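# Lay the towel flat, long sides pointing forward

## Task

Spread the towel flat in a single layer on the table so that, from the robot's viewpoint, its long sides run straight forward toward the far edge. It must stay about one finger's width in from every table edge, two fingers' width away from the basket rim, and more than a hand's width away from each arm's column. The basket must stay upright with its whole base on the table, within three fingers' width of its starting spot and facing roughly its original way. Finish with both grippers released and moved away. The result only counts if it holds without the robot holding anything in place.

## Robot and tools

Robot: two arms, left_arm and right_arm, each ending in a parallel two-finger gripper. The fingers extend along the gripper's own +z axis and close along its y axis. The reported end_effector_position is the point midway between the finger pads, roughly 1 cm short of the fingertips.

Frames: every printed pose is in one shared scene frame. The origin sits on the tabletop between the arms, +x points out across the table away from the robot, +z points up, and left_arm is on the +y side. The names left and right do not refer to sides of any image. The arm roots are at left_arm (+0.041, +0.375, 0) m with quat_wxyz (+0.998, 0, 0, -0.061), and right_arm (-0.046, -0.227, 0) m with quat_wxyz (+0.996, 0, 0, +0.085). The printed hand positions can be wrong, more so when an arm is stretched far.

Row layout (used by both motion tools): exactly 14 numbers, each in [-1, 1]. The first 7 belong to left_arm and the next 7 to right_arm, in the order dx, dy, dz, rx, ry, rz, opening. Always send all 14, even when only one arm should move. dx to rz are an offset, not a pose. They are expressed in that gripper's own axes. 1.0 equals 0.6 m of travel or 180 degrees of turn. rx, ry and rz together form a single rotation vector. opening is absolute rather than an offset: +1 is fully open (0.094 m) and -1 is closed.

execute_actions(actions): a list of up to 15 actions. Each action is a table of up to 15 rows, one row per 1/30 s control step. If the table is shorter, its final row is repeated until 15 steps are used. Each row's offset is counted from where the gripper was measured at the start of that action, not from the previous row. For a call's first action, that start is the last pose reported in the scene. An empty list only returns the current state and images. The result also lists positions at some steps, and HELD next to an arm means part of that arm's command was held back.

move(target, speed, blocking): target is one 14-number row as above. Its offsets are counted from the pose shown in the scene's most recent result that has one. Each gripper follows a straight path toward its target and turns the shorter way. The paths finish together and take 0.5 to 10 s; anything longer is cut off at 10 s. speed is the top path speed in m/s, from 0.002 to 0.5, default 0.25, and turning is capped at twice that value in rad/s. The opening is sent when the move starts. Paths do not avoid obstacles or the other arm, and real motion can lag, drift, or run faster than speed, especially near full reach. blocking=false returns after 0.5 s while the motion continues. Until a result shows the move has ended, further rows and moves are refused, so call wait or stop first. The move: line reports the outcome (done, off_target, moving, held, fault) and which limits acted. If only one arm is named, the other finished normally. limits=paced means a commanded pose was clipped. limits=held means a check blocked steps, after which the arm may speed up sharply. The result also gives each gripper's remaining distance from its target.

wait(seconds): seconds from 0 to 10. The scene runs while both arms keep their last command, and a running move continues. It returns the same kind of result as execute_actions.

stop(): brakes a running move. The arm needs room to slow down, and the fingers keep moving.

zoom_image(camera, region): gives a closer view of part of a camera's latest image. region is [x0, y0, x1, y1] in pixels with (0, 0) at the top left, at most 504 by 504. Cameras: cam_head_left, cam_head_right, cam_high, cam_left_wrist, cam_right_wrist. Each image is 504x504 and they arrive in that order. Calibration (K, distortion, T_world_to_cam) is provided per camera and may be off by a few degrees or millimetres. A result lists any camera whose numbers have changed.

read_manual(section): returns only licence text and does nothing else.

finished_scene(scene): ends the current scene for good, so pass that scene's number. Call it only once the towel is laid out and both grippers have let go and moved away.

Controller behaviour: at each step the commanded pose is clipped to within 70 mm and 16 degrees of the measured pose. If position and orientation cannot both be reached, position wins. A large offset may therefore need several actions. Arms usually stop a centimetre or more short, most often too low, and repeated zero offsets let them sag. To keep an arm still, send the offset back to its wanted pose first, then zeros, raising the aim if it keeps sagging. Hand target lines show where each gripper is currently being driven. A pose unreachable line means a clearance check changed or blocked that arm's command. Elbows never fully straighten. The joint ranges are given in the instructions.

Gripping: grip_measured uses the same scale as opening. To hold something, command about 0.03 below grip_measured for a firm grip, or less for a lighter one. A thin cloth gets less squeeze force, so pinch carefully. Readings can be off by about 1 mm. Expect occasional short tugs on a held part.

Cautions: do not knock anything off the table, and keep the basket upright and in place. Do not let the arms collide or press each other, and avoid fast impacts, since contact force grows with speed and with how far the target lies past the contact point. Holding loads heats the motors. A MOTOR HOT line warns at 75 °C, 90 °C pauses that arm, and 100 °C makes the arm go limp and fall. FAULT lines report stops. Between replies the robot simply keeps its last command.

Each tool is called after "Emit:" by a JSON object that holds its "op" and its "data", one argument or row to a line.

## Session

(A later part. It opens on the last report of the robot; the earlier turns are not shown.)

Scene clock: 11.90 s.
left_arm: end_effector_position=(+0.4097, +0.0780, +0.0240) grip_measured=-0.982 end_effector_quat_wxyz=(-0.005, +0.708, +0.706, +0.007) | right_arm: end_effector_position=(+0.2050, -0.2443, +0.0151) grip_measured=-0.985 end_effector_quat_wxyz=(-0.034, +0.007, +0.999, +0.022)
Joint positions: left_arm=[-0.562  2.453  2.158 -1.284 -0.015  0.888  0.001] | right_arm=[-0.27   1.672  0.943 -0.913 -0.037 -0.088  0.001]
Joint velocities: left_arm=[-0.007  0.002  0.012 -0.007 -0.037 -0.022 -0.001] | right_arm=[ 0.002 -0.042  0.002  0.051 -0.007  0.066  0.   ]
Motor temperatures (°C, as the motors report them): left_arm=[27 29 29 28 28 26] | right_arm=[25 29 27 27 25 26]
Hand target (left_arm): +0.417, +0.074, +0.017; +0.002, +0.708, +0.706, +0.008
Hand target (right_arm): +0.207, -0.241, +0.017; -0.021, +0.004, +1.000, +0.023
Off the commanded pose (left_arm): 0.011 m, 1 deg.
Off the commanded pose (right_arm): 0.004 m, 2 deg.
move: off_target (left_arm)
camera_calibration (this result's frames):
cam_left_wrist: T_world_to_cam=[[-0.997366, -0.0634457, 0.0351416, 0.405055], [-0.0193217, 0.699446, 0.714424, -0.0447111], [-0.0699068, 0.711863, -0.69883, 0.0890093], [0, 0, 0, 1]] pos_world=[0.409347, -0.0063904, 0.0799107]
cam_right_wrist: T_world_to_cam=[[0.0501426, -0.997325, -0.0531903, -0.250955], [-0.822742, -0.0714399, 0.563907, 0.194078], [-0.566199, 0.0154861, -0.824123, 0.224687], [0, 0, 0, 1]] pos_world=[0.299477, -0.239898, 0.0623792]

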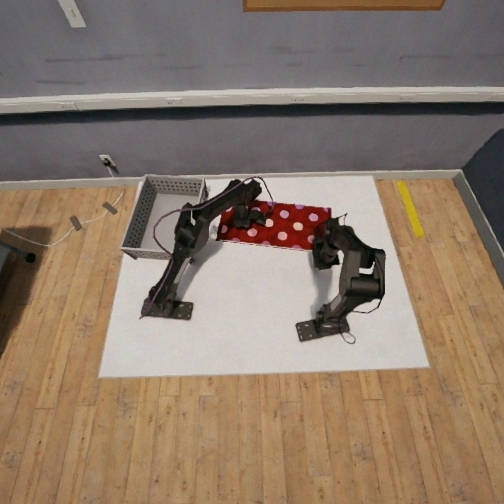

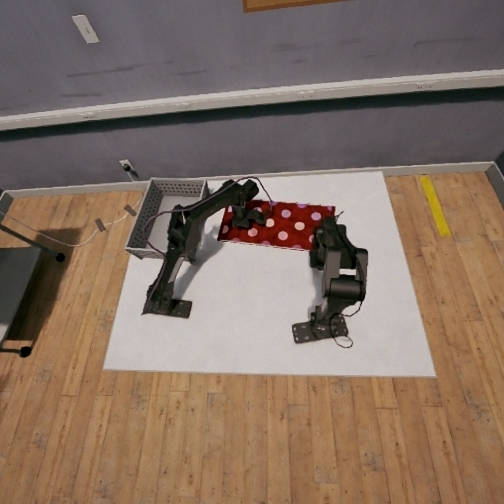

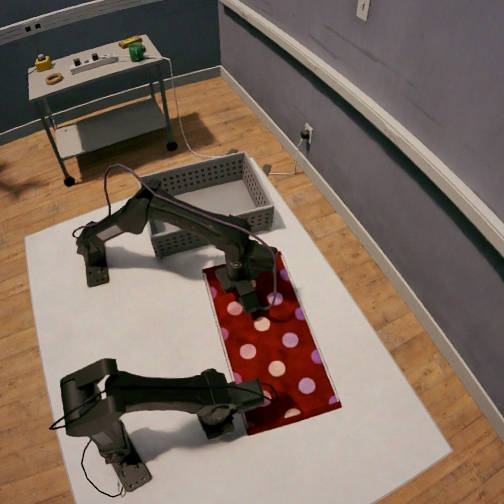

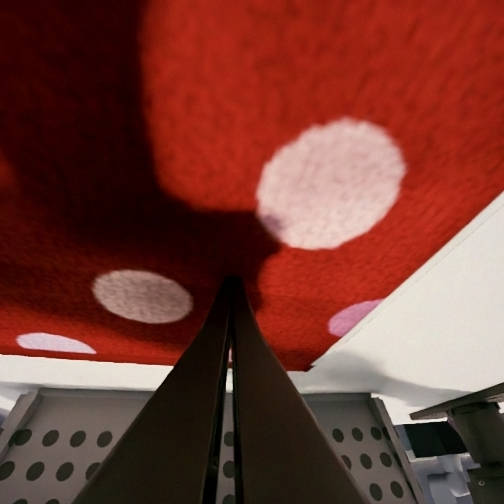

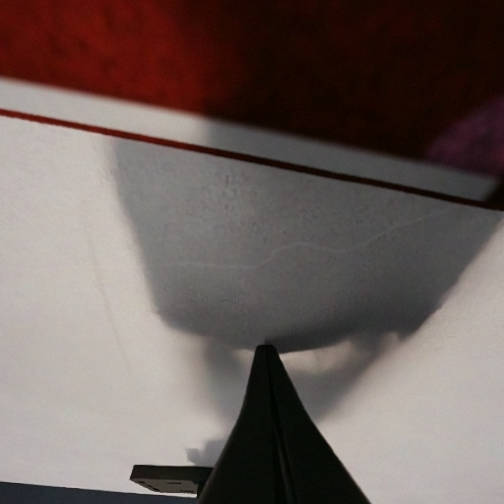

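Emit:
{"op": "move", "data": {
  "target": [0.08,-0.08,-0.04,0,0,0,-1,-0.26,0.04,-0.08,0,-0.16,0,-1],
  "speed": 0.15
}}

Emit:
{"op": "execute_actions", "data": {
  "actions": [
    [[0,0,0.03,0,0,0,-1,0.012,0,0.03,0,0,0,-1]],
    [[0,0,0.03,0,0,0,-1,0.012,0,0.03,0,0,0,-1]],
    [[0,0,0.03,0,0,0,-1,0.012,0,0.03,0,0,0,-1]],
    [[0,-0.04,0.03,0,0,0,-1,0.012,0,0.03,0,0,0,-1]],
    [[-0.004,-0.05,0.03,0,0,0,-1,0.012,0,0.03,0,0,0,-1]],
    [[-0.008,-0.05,0.03,0,0,0,-1,0.012,0,0.03,0,0,0,-1]],
    [[-0.012,-0.05,0.03,0,0,0,-1,0.012,0,0.03,0,0,0,-1]]
  ]
}}

Scene clock: 14.27 s.
left_arm: end_effector_position=(+0.3569, +0.1248, +0.0411) grip_measured=-0.982 end_effector_quat_wxyz=(-0.021, +0.709, +0.705, +0.005) | right_arm: end_effector_position=(+0.3502, -0.2277, +0.0433) grip_measured=-0.985 end_effector_quat_wxyz=(+0.194, +0.012, +0.981, +0.020)
Joint positions: left_arm=[-0.555  2.156  1.719 -1.174 -0.015  0.897  0.001] | right_arm=[-0.194  1.77   1.103 -0.514 -0.043  0.01   0.001]
Joint velocities: left_arm=[ 0.002  0.012  0.012  0.051 -0.007  0.081 -0.   ] | right_arm=[-0.012 -0.012 -0.032  0.037 -0.037 -0.007 -0.002]
Motor temperatures (°C, as the motors report them): left_arm=[27 30 29 28 28 26] | right_arm=[25 29 28 27 25 26]
Hand target (left_arm): +0.361, +0.126, +0.048; -0.006, +0.708, +0.706, +0.007
Hand target (right_arm): +0.364, -0.223, +0.053; +0.215, +0.010, +0.976, +0.021
Off the commanded pose (left_arm): 0.009 m, 2 deg.
Off the commanded pose (right_arm): 0.018 m, 3 deg.
move: off_target (right_arm)
camera_calibration (this result's frames):
cam_left_wrist: T_world_to_cam=[[-0.996322, -0.0624785, 0.058635, 0.353304], [-0.0000953838, 0.685131, 0.72842, -0.0962593], [-0.0856833, 0.725736, -0.682617, 0.0672095], [0, 0, 0, 1]] pos_world=[0.357754, 0.0392477, 0.0952796]
cam_right_wrist: T_world_to_cam=[[0.0462439, -0.998658, -0.0233339, -0.240391], [-0.988513, -0.0491138, 0.142932, 0.380143], [-0.143886, 0.0164562, -0.989457, 0.189331], [0, 0, 0, 1]] pos_world=[0.414135, -0.224513, 0.127392]

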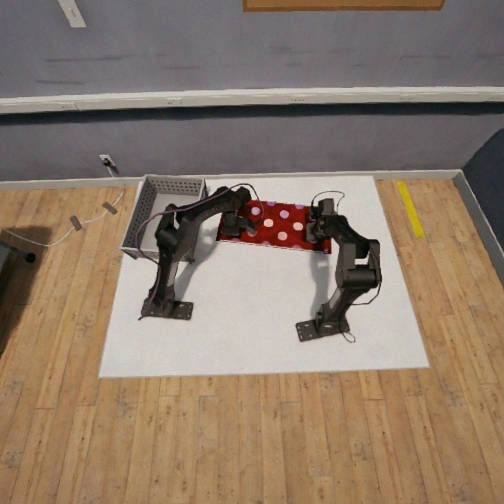

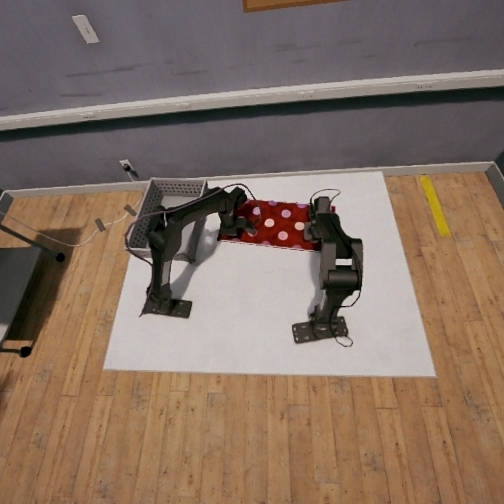

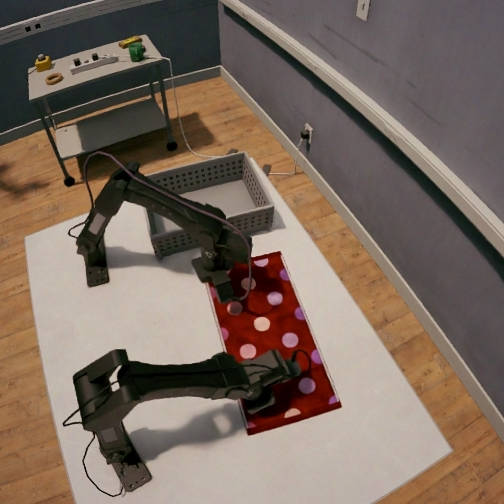

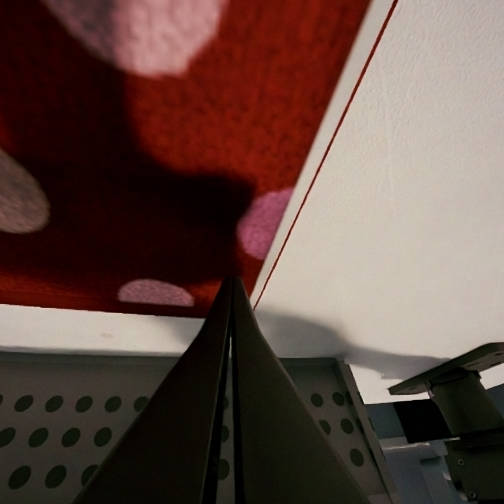

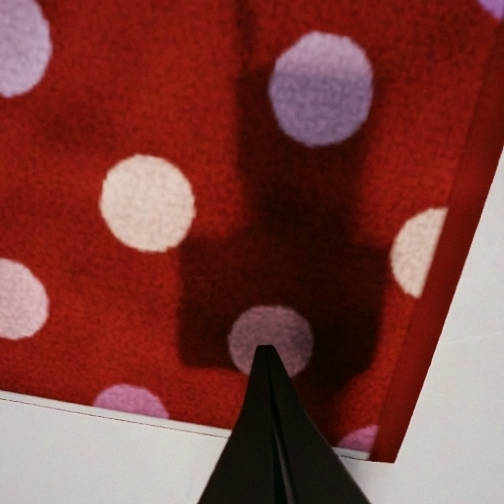

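Scene clock: 17.77 s.
left_arm: end_effector_position=(+0.3354, +0.1237, +0.0185) grip_measured=-0.983 end_effector_quat_wxyz=(+0.078, +0.680, +0.718, +0.124) | right_arm: end_effector_position=(+0.3532, -0.2278, +0.0204) grip_measured=-0.985 end_effector_quat_wxyz=(+0.202, +0.012, +0.979, +0.020)
Joint positions: left_arm=[-0.703  1.96   1.294 -0.763 -0.258  0.709  0.001] | right_arm=[-0.194  1.811  1.045 -0.397 -0.043  0.01   0.001]
Joint velocities: left_arm=[ 0.017 -0.037 -0.012 -0.066 -0.007  0.007  0.   ] | right_arm=[-0.002  0.007 -0.002 -0.007  0.007  0.051  0.001]
Motor temperatures (°C, as the motors report them): left_arm=[27 30 29 28 28 26] | right_arm=[25 29 28 27 25 26]
Hand target (left_arm): +0.311, +0.118, -0.003; +0.053, +0.691, +0.716, +0.083
Hand target (right_arm): +0.352, -0.227, +0.002; +0.201, +0.012, +0.979, +0.020
Off the commanded pose (left_arm): 0.034 m, 6 deg.
Off the commanded pose (right_arm): 0.019 m, 0 deg.
Step readings (end_effector_position; steps 1 to 15: 1st action; 16 to 30: 2nd action; 31 to 45: 3rd action; 46 to 60: 4th action; 61 to 75: 5th action; 76 to 90: 6th action; 91 to 105: 7th action):
0: left_arm (+0.3569, +0.1248, +0.0411) | right_arm (+0.3502, -0.2277, +0.0433)
1: left_arm (+0.3570, +0.1247, +0.0394) | right_arm (+0.3507, -0.2277, +0.0419)
2: left_arm (+0.3569, +0.1248, +0.0374) | right_arm (+0.3514, -0.2277, +0.0399)
4: left_arm (+0.3548, +0.1265, +0.0321) | right_arm (+0.3496, -0.2277, +0.0327)
8: left_arm (+0.3535, +0.1275, +0.0282) | right_arm (+0.3453, -0.2276, +0.0229)
15: left_arm (+0.3554, +0.1260, +0.0281) | right_arm (+0.3476, -0.2276, +0.0237)
16: left_arm (+0.3554, +0.1259, +0.0264) | right_arm (+0.3480, -0.2277, +0.0225)
17: left_arm (+0.3554, +0.1259, +0.0247) | right_arm (+0.3488, -0.2277, +0.0209)
19: left_arm (+0.3547, +0.1265, +0.0209) | right_arm (+0.3508, -0.2277, +0.0212)
23: left_arm (+0.3549, +0.1264, +0.0209) | right_arm (+0.3512, -0.2277, +0.0214)
30: left_arm (+0.3549, +0.1264, +0.0209) | right_arm (+0.3512, -0.2277, +0.0214)
31: left_arm (+0.3547, +0.1265, +0.0201) | right_arm (+0.3515, -0.2277, +0.0211)
32: left_arm (+0.3546, +0.1266, +0.0197) | right_arm (+0.3516, -0.2277, +0.0206)
34: left_arm (+0.3547, +0.1266, +0.0197) | right_arm (+0.3521, -0.2278, +0.0206)
38: left_arm (+0.3547, +0.1266, +0.0197) | right_arm (+0.3521, -0.2278, +0.0206)
45: left_arm (+0.3547, +0.1266, +0.0197) | right_arm (+0.3521, -0.2278, +0.0206)
46: left_arm (+0.3533, +0.1268, +0.0194) | right_arm (+0.3524, -0.2278, +0.0207)
47: left_arm (+0.3515, +0.1273, +0.0201) | right_arm (+0.3527, -0.2278, +0.0208)
49: left_arm (+0.3472, +0.1274, +0.0193) | right_arm (+0.3528, -0.2278, +0.0204)
53: left_arm (+0.3477, +0.1272, +0.0196) | right_arm (+0.3530, -0.2278, +0.0203)
60: left_arm (+0.3477, +0.1272, +0.0194) | right_arm (+0.3530, -0.2278, +0.0203)
61: left_arm (+0.3468, +0.1273, +0.0188) | right_arm (+0.3531, -0.2278, +0.0203)
62: left_arm (+0.3449, +0.1275, +0.0196) | right_arm (+0.3532, -0.2278, +0.0204)
64: left_arm (+0.3399, +0.1267, +0.0189) | right_arm (+0.3532, -0.2278, +0.0204)
68: left_arm (+0.3400, +0.1259, +0.0191) | right_arm (+0.3532, -0.2278, +0.0204)
75: left_arm (+0.3400, +0.1260, +0.0190) | right_arm (+0.3532, -0.2278, +0.0204)
76: left_arm (+0.3396, +0.1259, +0.0185) | right_arm (+0.3532, -0.2278, +0.0204)
77: left_arm (+0.3383, +0.1260, +0.0191) | right_arm (+0.3532, -0.2278, +0.0204)
79: left_arm (+0.3359, +0.1247, +0.0186) | right_arm (+0.3532, -0.2278, +0.0204)
83: left_arm (+0.3365, +0.1247, +0.0186) | right_arm (+0.3532, -0.2278, +0.0204)
90: left_arm (+0.3366, +0.1247, +0.0188) | right_arm (+0.3532, -0.2278, +0.0204)
91: left_arm (+0.3367, +0.1245, +0.0184) | right_arm (+0.3532, -0.2278, +0.0204)
92: left_arm (+0.3354, +0.1246, +0.0184) | right_arm (+0.3532, -0.2278, +0.0204)
94: left_arm (+0.3347, +0.1236, +0.0183) | right_arm (+0.3532, -0.2278, +0.0204)
98: left_arm (+0.3354, +0.1237, +0.0185) | right_arm (+0.3532, -0.2278, +0.0204)
105: end_effector_position above
camera_calibration (this result's frames):
cam_left_wrist: T_world_to_cam=[[-0.961942, -0.111045, -0.249675, 0.333271], [-0.259485, 0.657603, 0.707266, 0.0117201], [0.0856487, 0.745136, -0.66139, -0.00955116], [0, 0, 0, 1]] pos_world=[0.324446, 0.0364177, 0.0686031]
cam_right_wrist: T_world_to_cam=[[0.0466425, -0.998667, -0.0221038, -0.241307], [-0.990869, -0.049058, 0.125589, 0.38764], [-0.126506, 0.0160442, -0.991836, 0.160949], [0, 0, 0, 1]] pos_world=[0.415716, -0.224551, 0.105618]

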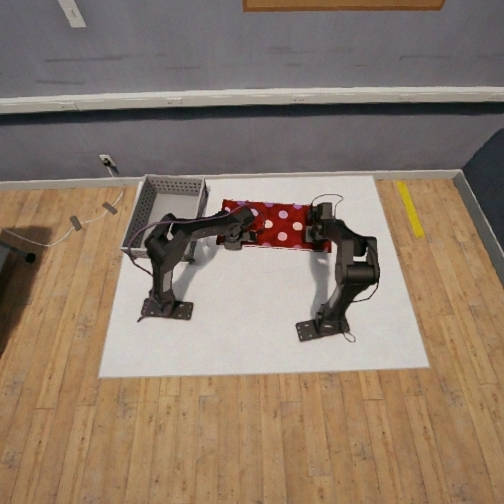

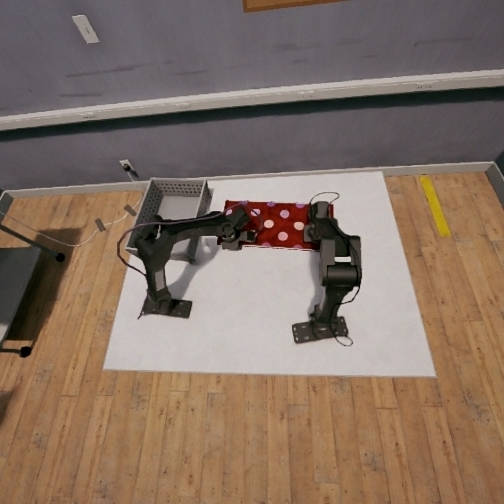

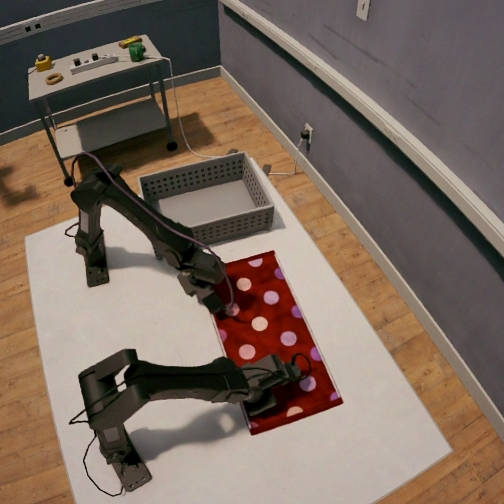

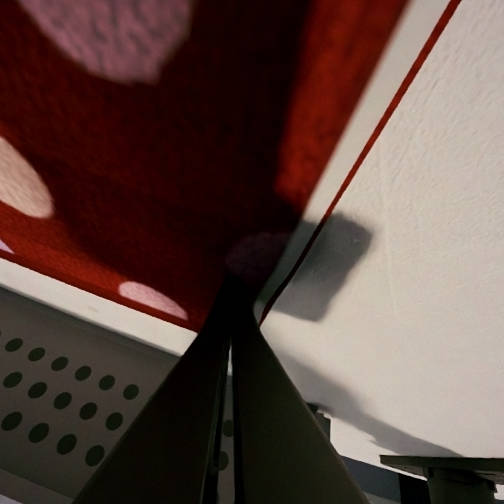

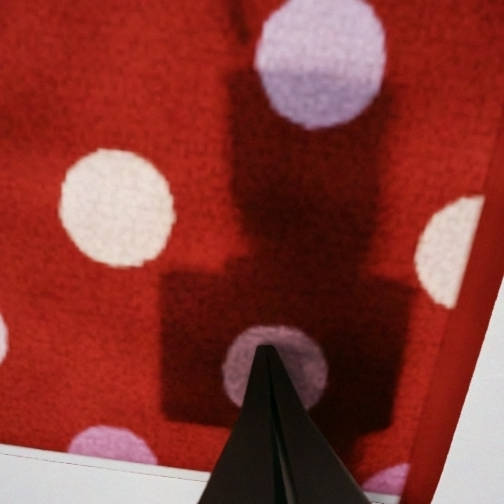

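Emit:
{"op": "execute_actions", "data": {
  "actions": [
    [[0,0.038,-0.045,0.05,-0.01,0.01,-1,-0.02,0,-0.05,0,0,0,-1]],
    [[0,0,-0.01,0.045,-0.01,0.01,-0.2,0.04,-0.04,-0.03,0,0.065,0,-0.2]],
    [[0,0,-0.01,0,0,0,-0.2,0.04,-0.04,-0.02,0,0.06,0,-0.2]],
    [[0,0,0.03,0,0,0,-0.2,0,0,0.03,0,0,0,-0.2]],
    [[0,0,0.03,0,0,0,-0.2,0,0,0.03,0,0,0,-0.2]],
    [[0,0,0.03,0,0,0,-0.2,0,0,0.03,0,0,0,-0.2]]
  ]
}}

Emit:
{"op": "execute_actions", "data": {
  "actions": [
    [[0,0,0.02,0,0,0,-0.6,0,0,0.02,0,0,0,-0.6]],
    [[0,0,0.02,0,0,0,-1,0,0,0.02,0,0,0,-1]],
    [[0,0,-0.04,0,0,0,-1,0,0,-0.04,0,0,0,-1]],
    [[0,0,-0.04,0,0,0,-1,0,0,-0.04,0,0,0,-1]]
  ]
}}

Scene clock: 20.97 s.
left_arm: end_effector_position=(+0.3563, +0.1265, +0.0220) grip_measured=-0.202 end_effector_quat_wxyz=(+0.017, +0.700, +0.713, +0.012) | right_arm: end_effector_position=(+0.2776, -0.2730, +0.0160) grip_measured=-0.202 end_effector_quat_wxyz=(-0.018, +0.019, +0.999, +0.022)
Joint positions: left_arm=[-0.556  2.095  1.544 -0.983 -0.021  0.874  0.038] | right_arm=[-0.336  1.908  1.244 -0.948 -0.038 -0.127  0.037]
Joint velocities: left_arm=[ 0.002  0.002 -0.007 -0.022 -0.022 -0.007 -0.001] | right_arm=[ 0.002 -0.017  0.017 -0.007 -0.007  0.081 -0.   ]
Motor temperatures (°C, as the motors report them): left_arm=[27 30 29 28 28 26] | right_arm=[25 29 28 27 25 26]
Hand target (left_arm): +0.358, +0.125, +0.015; +0.020, +0.700, +0.713, +0.013
Hand target (right_arm): +0.276, -0.272, -0.000; -0.019, +0.019, +0.999, +0.022
Off the commanded pose (left_arm): 0.007 m, 0 deg.
Off the commanded pose (right_arm): 0.017 m, 0 deg.
Step readings (end_effector_position; steps 1 to 15: 1st action; 16 to 30: 2nd action; 31 to 45: 3rd action; 46 to 60: 4th action; 61 to 75: 5th action; 76 to 90: 6th action):
0: left_arm (+0.3353, +0.1238, +0.0184) | right_arm (+0.3532, -0.2278, +0.0204)
1: left_arm (+0.3364, +0.1239, +0.0234) | right_arm (+0.3520, -0.2277, +0.0238)
2: left_arm (+0.3392, +0.1227, +0.0286) | right_arm (+0.3500, -0.2277, +0.0273)
4: left_arm (+0.3547, +0.1195, +0.0442) | right_arm (+0.3503, -0.2277, +0.0362)
8: left_arm (+0.3703, +0.1178, +0.0638) | right_arm (+0.3526, -0.2278, +0.0446)
15: left_arm (+0.3562, +0.1239, +0.0524) | right_arm (+0.3469, -0.2276, +0.0423)
16: left_arm (+0.3539, +0.1239, +0.0519) | right_arm (+0.3431, -0.2290, +0.0426)
17: left_arm (+0.3539, +0.1230, +0.0524) | right_arm (+0.3383, -0.2323, +0.0434)
19: left_arm (+0.3599, +0.1218, +0.0551) | right_arm (+0.3334, -0.2431, +0.0467)
23: left_arm (+0.3644, +0.1238, +0.0598) | right_arm (+0.3269, -0.2527, +0.0492)
30: left_arm (+0.3579, +0.1253, +0.0583) | right_arm (+0.3132, -0.2514, +0.0429)
31: left_arm (+0.3577, +0.1254, +0.0582) | right_arm (+0.3093, -0.2526, +0.0433)
32: left_arm (+0.3576, +0.1255, +0.0582) | right_arm (+0.3057, -0.2558, +0.0444)
34: left_arm (+0.3576, +0.1255, +0.0582) | right_arm (+0.3024, -0.2656, +0.0456)
38: left_arm (+0.3576, +0.1255, +0.0582) | right_arm (+0.2935, -0.2751, +0.0451)
45: left_arm (+0.3576, +0.1255, +0.0582) | right_arm (+0.2820, -0.2734, +0.0439)
46: left_arm (+0.3578, +0.1253, +0.0568) | right_arm (+0.2818, -0.2733, +0.0424)
47: left_arm (+0.3580, +0.1252, +0.0552) | right_arm (+0.2818, -0.2733, +0.0402)
49: left_arm (+0.3566, +0.1263, +0.0502) | right_arm (+0.2793, -0.2729, +0.0343)
53: left_arm (+0.3555, +0.1272, +0.0454) | right_arm (+0.2767, -0.2725, +0.0280)
60: left_arm (+0.3573, +0.1257, +0.0455) | right_arm (+0.2794, -0.2729, +0.0278)
61: left_arm (+0.3576, +0.1255, +0.0443) | right_arm (+0.2796, -0.2730, +0.0263)
62: left_arm (+0.3578, +0.1253, +0.0428) | right_arm (+0.2797, -0.2730, +0.0241)
64: left_arm (+0.3566, +0.1263, +0.0382) | right_arm (+0.2775, -0.2726, +0.0186)
68: left_arm (+0.3557, +0.1270, +0.0331) | right_arm (+0.2778, -0.2730, +0.0171)
75: left_arm (+0.3573, +0.1257, +0.0332) | right_arm (+0.2778, -0.2730, +0.0171)
76: left_arm (+0.3576, +0.1255, +0.0321) | right_arm (+0.2777, -0.2729, +0.0165)
77: left_arm (+0.3579, +0.1252, +0.0308) | right_arm (+0.2773, -0.2729, +0.0161)
79: left_arm (+0.3570, +0.1260, +0.0265) | right_arm (+0.2776, -0.2730, +0.0160)
83: left_arm (+0.3563, +0.1265, +0.0220) | right_arm (+0.2776, -0.2730, +0.0160)
90: end_effector_position above
camera_calibration (this result's frames):
cam_left_wrist: T_world_to_cam=[[-0.99652, -0.0833017, -0.00294646, 0.357973], [-0.0618927, 0.715806, 0.695551, -0.064686], [-0.0558315, 0.693313, -0.71847, 0.0470435], [0, 0, 0, 1]] pos_world=[0.35535, 0.0435065, 0.0798465]
cam_right_wrist: T_world_to_cam=[[0.0257787, -0.998378, -0.0507704, -0.276704], [-0.8418, -0.0490719, 0.537554, 0.26304], [-0.539173, 0.0288811, -0.841699, 0.26345], [0, 0, 0, 1]] pos_world=[0.370605, -0.270956, 0.0662993]

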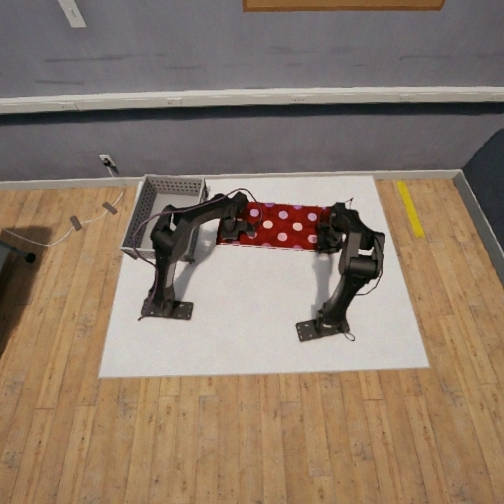

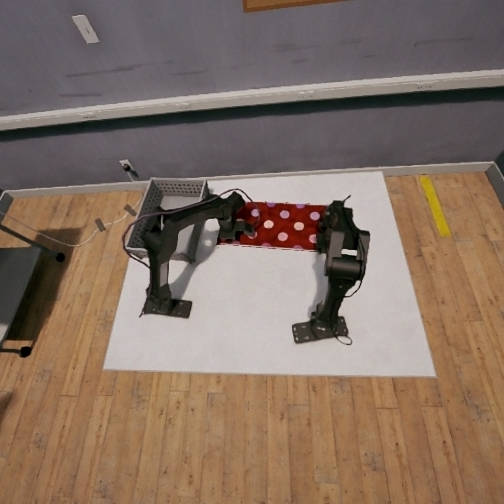

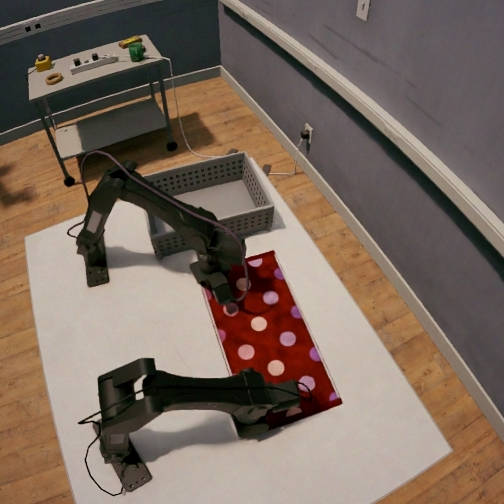

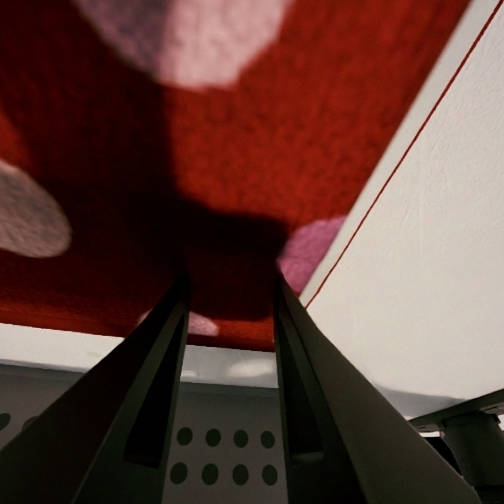

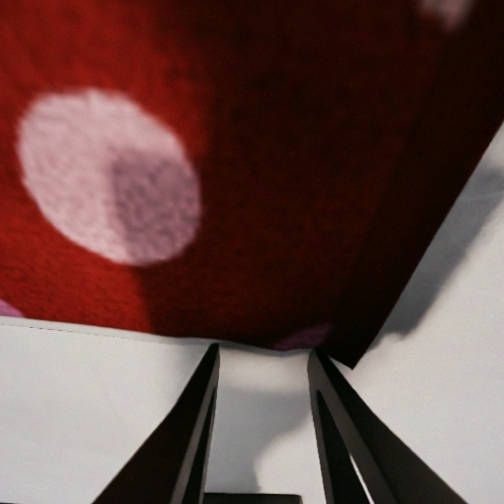

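Scene clock: 22.97 s.
left_arm: end_effector_position=(+0.3499, +0.1309, +0.0388) grip_measured=-0.982 end_effector_quat_wxyz=(-0.004, +0.701, +0.713, +0.008) | right_arm: end_effector_position=(+0.2671, -0.2781, +0.0441) grip_measured=-0.985 end_effector_quat_wxyz=(-0.047, +0.019, +0.999, +0.008)
Joint positions: left_arm=[-0.556  2.088  1.605 -1.094 -0.017  0.874  0.001] | right_arm=[-0.337  1.885  1.329 -1.11  -0.002 -0.127  0.001]
Joint velocities: left_arm=[ 0.012  0.007 -0.032  0.007 -0.007 -0.007 -0.   ] | right_arm=[ 0.002 -0.022 -0.002 -0.095 -0.007 -0.007 -0.   ]
Motor temperatures (°C, as the motors report them): left_arm=[27 31 29 28 28 26] | right_arm=[25 29 28 27 25 26]
Hand target (left_arm): +0.352, +0.129, +0.054; +0.008, +0.701, +0.713, +0.010
Hand target (right_arm): +0.273, -0.279, +0.054; -0.033, +0.019, +0.999, +0.006
Off the commanded pose (left_arm): 0.015 m, 1 deg.
Off the commanded pose (right_arm): 0.012 m, 2 deg.
Step readings (end_effector_position; steps 1 to 15: 1st action; 16 to 30: 2nd action; 31 to 45: 3rd action; 46 to 60: 4th action):
0: left_arm (+0.3563, +0.1265, +0.0220) | right_arm (+0.2776, -0.2730, +0.0160)
1: left_arm (+0.3561, +0.1266, +0.0218) | right_arm (+0.2776, -0.2733, +0.0163)
2: left_arm (+0.3556, +0.1268, +0.0212) | right_arm (+0.2774, -0.2750, +0.0162)
4: left_arm (+0.3550, +0.1266, +0.0209) | right_arm (+0.2773, -0.2771, +0.0162)
8: left_arm (+0.3550, +0.1266, +0.0209) | right_arm (+0.2773, -0.2775, +0.0162)
15: left_arm (+0.3550, +0.1266, +0.0209) | right_arm (+0.2773, -0.2775, +0.0162)
16: left_arm (+0.3549, +0.1265, +0.0209) | right_arm (+0.2772, -0.2781, +0.0161)
17: left_arm (+0.3551, +0.1263, +0.0209) | right_arm (+0.2777, -0.2790, +0.0161)
19: left_arm (+0.3559, +0.1259, +0.0209) | right_arm (+0.2774, -0.2796, +0.0161)
23: left_arm (+0.3559, +0.1260, +0.0209) | right_arm (+0.2773, -0.2796, +0.0161)
30: left_arm (+0.3559, +0.1260, +0.0209) | right_arm (+0.2773, -0.2796, +0.0161)
31: left_arm (+0.3556, +0.1262, +0.0225) | right_arm (+0.2762, -0.2796, +0.0184)
32: left_arm (+0.3553, +0.1264, +0.0241) | right_arm (+0.2747, -0.2794, +0.0209)
34: left_arm (+0.3554, +0.1264, +0.0271) | right_arm (+0.2749, -0.2794, +0.0258)
38: left_arm (+0.3547, +0.1270, +0.0300) | right_arm (+0.2748, -0.2794, +0.0297)
45: left_arm (+0.3525, +0.1288, +0.0300) | right_arm (+0.2714, -0.2788, +0.0300)
46: left_arm (+0.3521, +0.1291, +0.0313) | right_arm (+0.2706, -0.2787, +0.0316)
47: left_arm (+0.3515, +0.1296, +0.0328) | right_arm (+0.2695, -0.2785, +0.0339)
49: left_arm (+0.3522, +0.1290, +0.0365) | right_arm (+0.2704, -0.2787, +0.0393)
53: left_arm (+0.3522, +0.1289, +0.0388) | right_arm (+0.2710, -0.2788, +0.0438)
60: end_effector_position above
camera_calibration (this result's frames):
cam_left_wrist: T_world_to_cam=[[-0.996005, -0.0835936, 0.0314116, 0.350511], [-0.0360818, 0.698477, 0.714722, -0.0873727], [-0.0816865, 0.710734, -0.698702, 0.0617898], [0, 0, 0, 1]] pos_world=[0.351006, 0.0464122, 0.0946098]
cam_right_wrist: T_world_to_cam=[[0.0252402, -0.999362, -0.0252691, -0.281358], [-0.808046, -0.0352775, 0.588062, 0.231426], [-0.588578, 0.00557577, -0.808421, 0.286779], [0, 0, 0, 1]] pos_world=[0.362896, -0.274613, 0.0886362]

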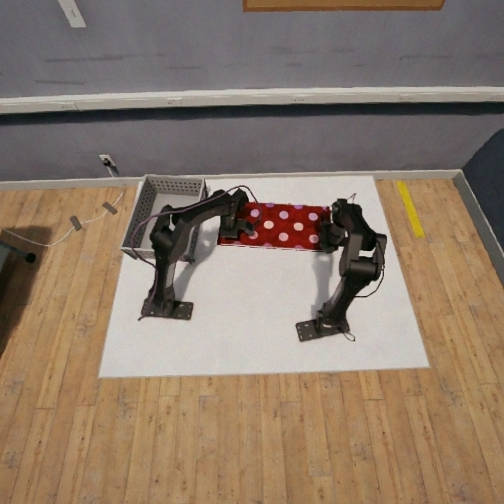

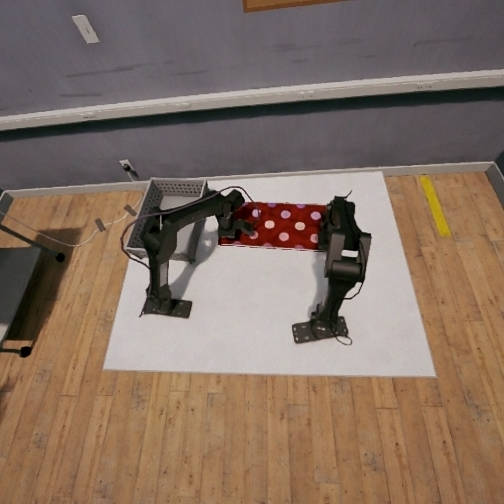

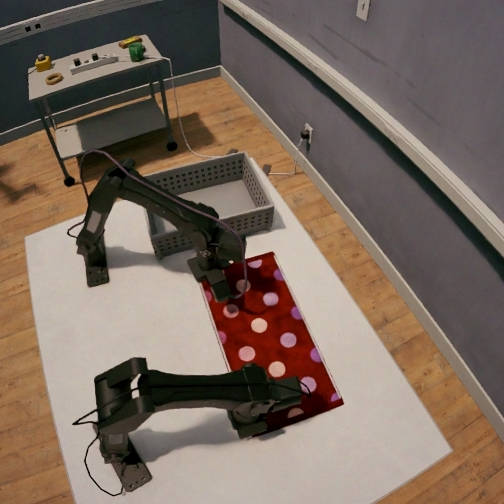

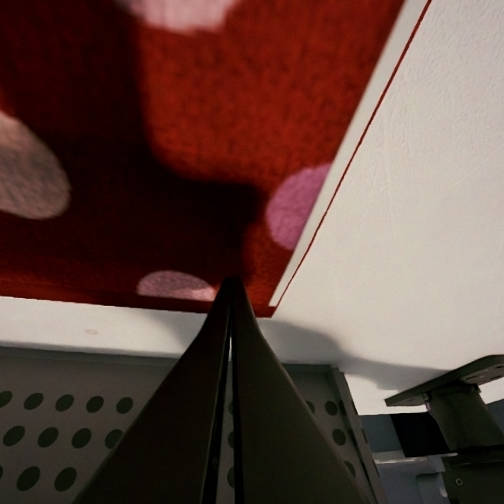

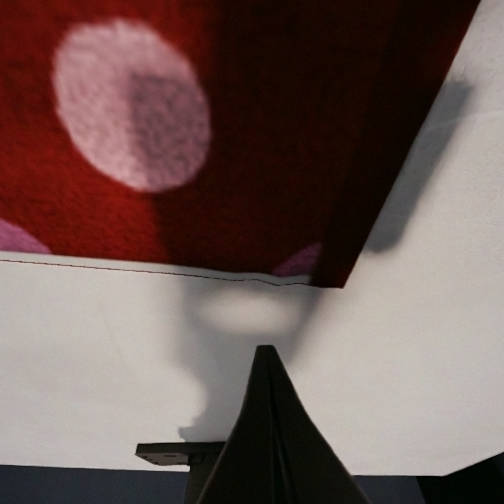

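Emit:
{"op": "move", "data": {
  "target": [-0.02,0.09,-0.005,0,0,0,-1,0,-0.05,-0.15,0,-0.03,0,-1],
  "speed": 0.1
}}

Emit:
{"op": "move", "data": {
  "target": [0,0,0.04,0,0,0,-1,0,0,0,0,0,0,-1],
  "speed": 0.05
}}

Emit:
{"op": "move", "data": {
  "target": [-0.04,-0.2,0.045,0,0,0,-1,0,0,0,0,0,0,-1],
  "speed": 0.05
}}

Scene clock: 24.60 s.
left_arm: end_effector_position=(+0.4024, +0.1178, +0.0421) grip_measured=-0.982 end_effector_quat_wxyz=(+0.002, +0.701, +0.713, +0.009) | right_arm: end_effector_position=(+0.2722, -0.3066, +0.1234) grip_measured=-0.985 end_effector_quat_wxyz=(-0.016, +0.018, +1.000, +0.005)
Joint positions: left_arm=[-0.504  2.277  1.922 -1.209 -0.017  0.926  0.001] | right_arm=[-0.42   1.817  1.565 -1.352 -0.002 -0.214  0.001]
Joint velocities: left_arm=[-0.002 -0.017  0.017 -0.007  0.007 -0.051 -0.   ] | right_arm=[-0.022 -0.012 -0.012 -0.081 -0.022  0.037 -0.   ]
Motor temperatures (°C, as the motors report them): left_arm=[27 31 29 28 28 26] | right_arm=[25 30 28 27 25 26]
Hand target (left_arm): +0.404, +0.120, +0.043; -0.004, +0.701, +0.713, +0.008
Hand target (right_arm): +0.276, -0.310, +0.134; +0.000, +0.019, +1.000, +0.005
Off the commanded pose (left_arm): 0.003 m, 1 deg.
Off the commanded pose (right_arm): 0.011 m, 2 deg.
move: off_target (right_arm)
camera_calibration (this result's frames):
cam_left_wrist: T_world_to_cam=[[-0.996276, -0.0833928, 0.0219067, 0.402164], [-0.0433429, 0.70402, 0.708856, -0.0761659], [-0.0745362, 0.705267, -0.705013, 0.075712], [0, 0, 0, 1]] pos_world=[0.403008, 0.0337627, 0.0985585]
cam_right_wrist: T_world_to_cam=[[0.0298266, -0.999426, -0.0160885, -0.31035], [-0.843061, -0.0338006, 0.536754, 0.204205], [-0.53699, -0.00244594, -0.843585, 0.341886], [0, 0, 0, 1]] pos_world=[0.365003, -0.302433, 0.173809]

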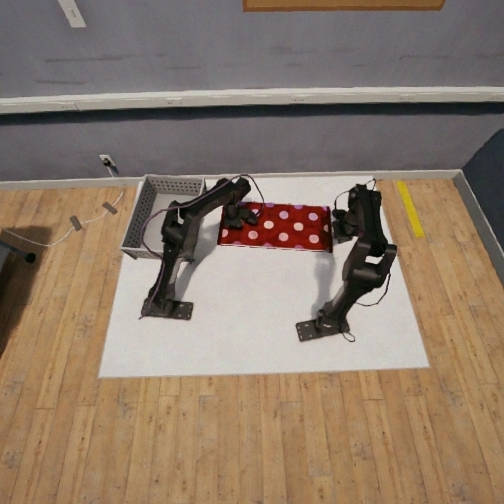

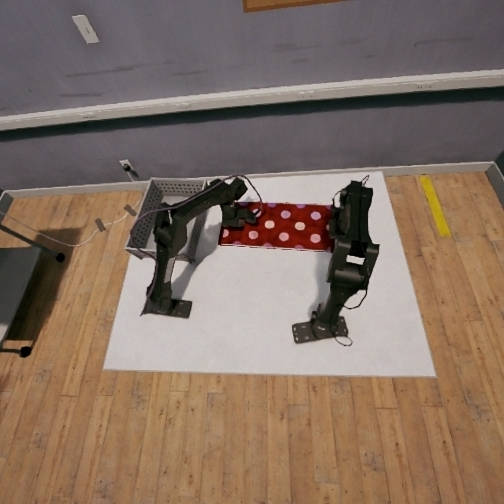

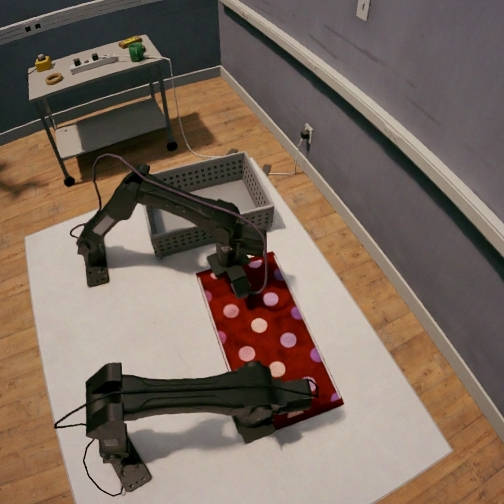

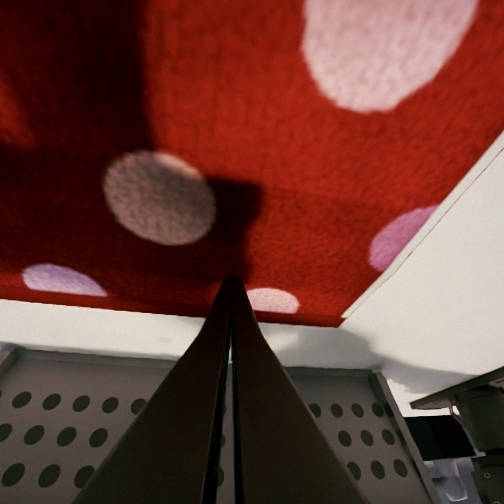

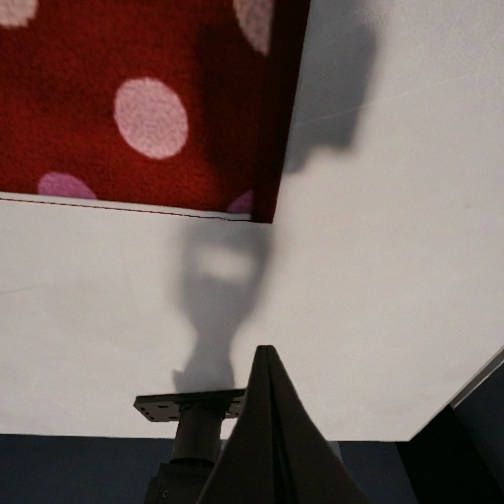

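Scene clock: 25.50 s.
left_arm: end_effector_position=(+0.4030, +0.1174, +0.0285) grip_measured=-0.982 end_effector_quat_wxyz=(+0.007, +0.701, +0.713, +0.010) | right_arm: end_effector_position=(+0.2722, -0.3066, +0.1234) grip_measured=-0.985 end_effector_quat_wxyz=(-0.016, +0.018, +1.000, +0.005)
Joint positions: left_arm=[-0.504  2.277  1.867 -1.143 -0.017  0.926  0.001] | right_arm=[-0.42   1.817  1.565 -1.352 -0.002 -0.214  0.001]
Joint velocities: left_arm=[-0.022 -0.012  0.002  0.095 -0.007  0.037 -0.   ] | right_arm=[-0.012 -0.017 -0.007  0.022 -0.095 -0.022  0.   ]
Motor temperatures (°C, as the motors report them): left_arm=[27 31 29 28 28 26] | right_arm=[25 30 28 27 25 26]
Hand target (left_arm): +0.403, +0.118, +0.018; +0.002, +0.701, +0.713, +0.009
Hand target (right_arm): +0.272, -0.307, +0.123; -0.016, +0.018, +1.000, +0.005
Off the commanded pose (left_arm): 0.010 m, 1 deg.
Off the commanded pose (right_arm): 0.000 m, 0 deg.
move: done
camera_calibration (this result's frames):
cam_left_wrist: T_world_to_cam=[[-0.99643, -0.0832808, 0.0138129, 0.403274], [-0.0494521, 0.708449, 0.704027, -0.0641387], [-0.0684177, 0.700831, -0.710039, 0.0646634], [0, 0, 0, 1]] pos_world=[0.403087, 0.0337058, 0.0854985]
cam_right_wrist: T_world_to_cam=[[0.0298266, -0.999426, -0.0160885, -0.31035], [-0.843061, -0.0338006, 0.536754, 0.204205], [-0.53699, -0.00244594, -0.843585, 0.341886], [0, 0, 0, 1]] pos_world=[0.365003, -0.302433, 0.173809]

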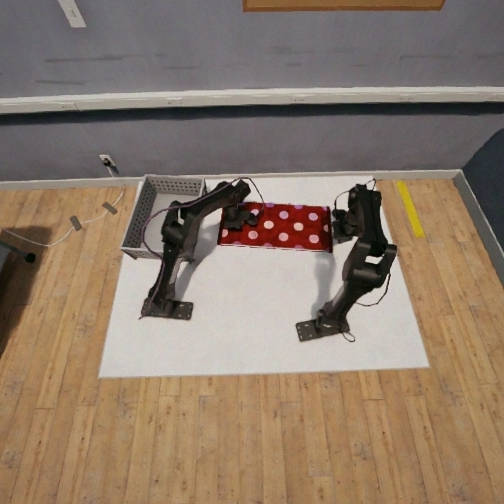

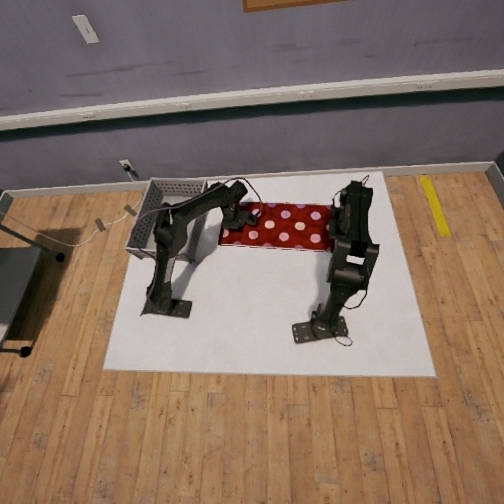

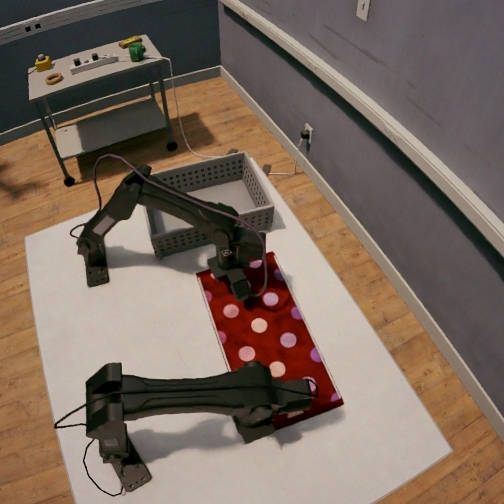

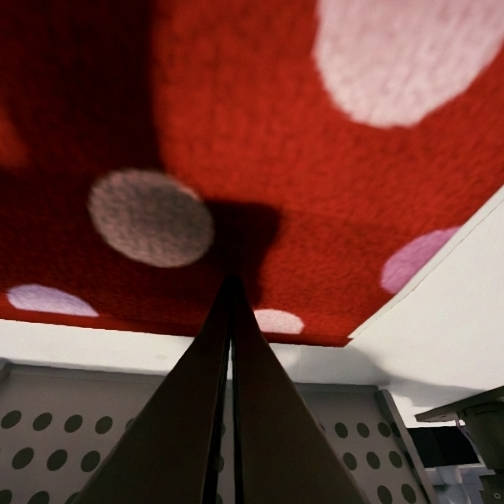

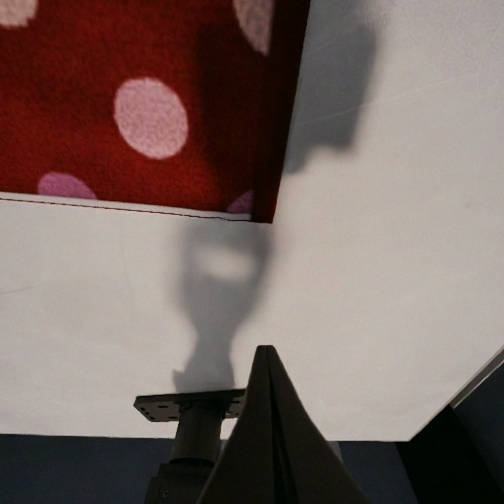

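Scene clock: 28.30 s.
left_arm: end_effector_position=(+0.3238, +0.0910, +0.0193) grip_measured=-0.983 end_effector_quat_wxyz=(+0.058, +0.688, +0.721, +0.056) | right_arm: end_effector_position=(+0.2722, -0.3066, +0.1234) grip_measured=-0.985 end_effector_quat_wxyz=(-0.016, +0.018, +1.000, +0.005)
Joint positions: left_arm=[-0.721  2.034  1.43  -0.86  -0.122  0.686  0.001] | right_arm=[-0.42   1.817  1.565 -1.352 -0.002 -0.214  0.001]
Joint velocities: left_arm=[-0.007 -0.002 -0.012  0.007  0.022 -0.007 -0.001] | right_arm=[ 0.007  0.002 -0.007 -0.022 -0.022  0.007 -0.001]
Motor temperatures (°C, as the motors report them): left_arm=[27 31 29 28 28 26] | right_arm=[25 30 28 27 25 26]
Hand target (left_arm): +0.286, +0.092, -0.000; +0.007, +0.699, +0.715, +0.012
Hand target (right_arm): +0.272, -0.307, +0.123; -0.016, +0.018, +1.000, +0.005
Off the commanded pose (left_arm): 0.045 m, 8 deg.
Off the commanded pose (right_arm): 0.000 m, 0 deg.
move: off_target (left_arm)
camera_calibration (this result's frames):
cam_left_wrist: T_world_to_cam=[[-0.986126, -0.11259, -0.121982, 0.32418], [-0.165742, 0.708795, 0.685667, -0.00494889], [0.00926056, 0.696372, -0.717622, 0.0465842], [0, 0, 0, 1]] pos_world=[0.318431, 0.00756737, 0.0763672]
cam_right_wrist: T_world_to_cam=[[0.0298266, -0.999426, -0.0160885, -0.31035], [-0.843061, -0.0338006, 0.536754, 0.204205], [-0.53699, -0.00244594, -0.843585, 0.341886], [0, 0, 0, 1]] pos_world=[0.365003, -0.302433, 0.173809]

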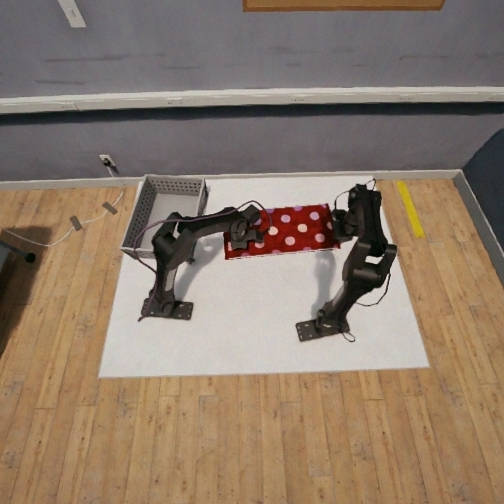

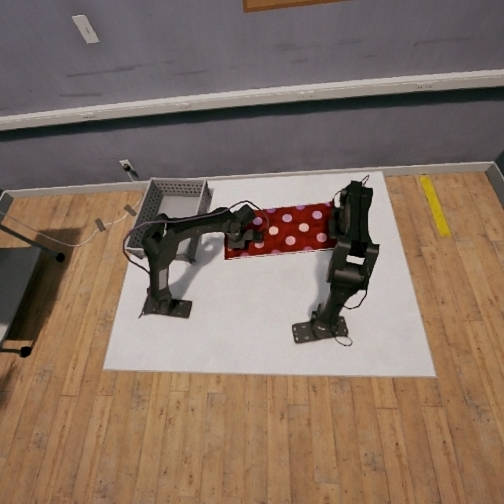

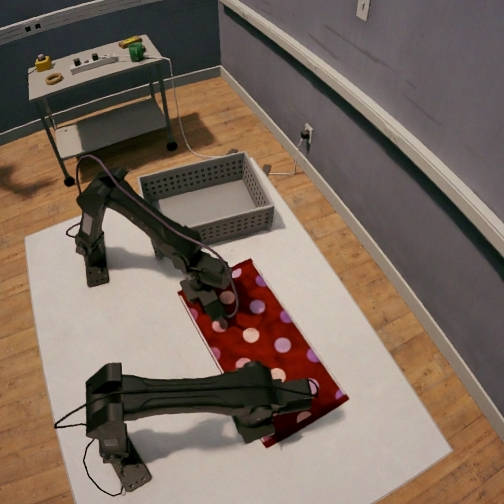

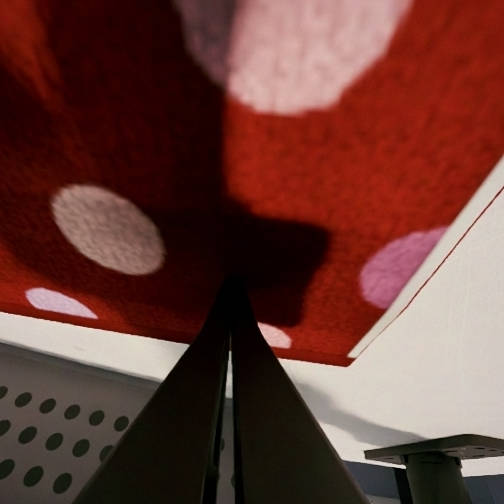

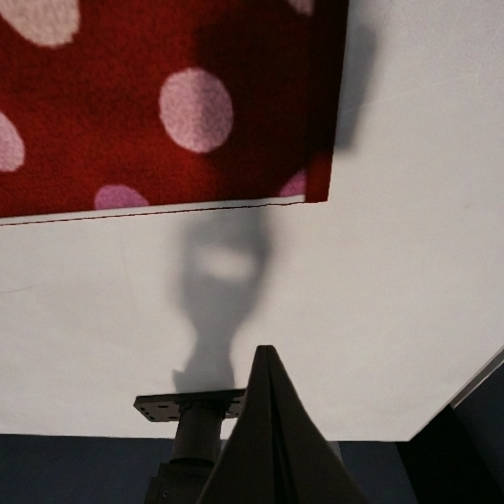

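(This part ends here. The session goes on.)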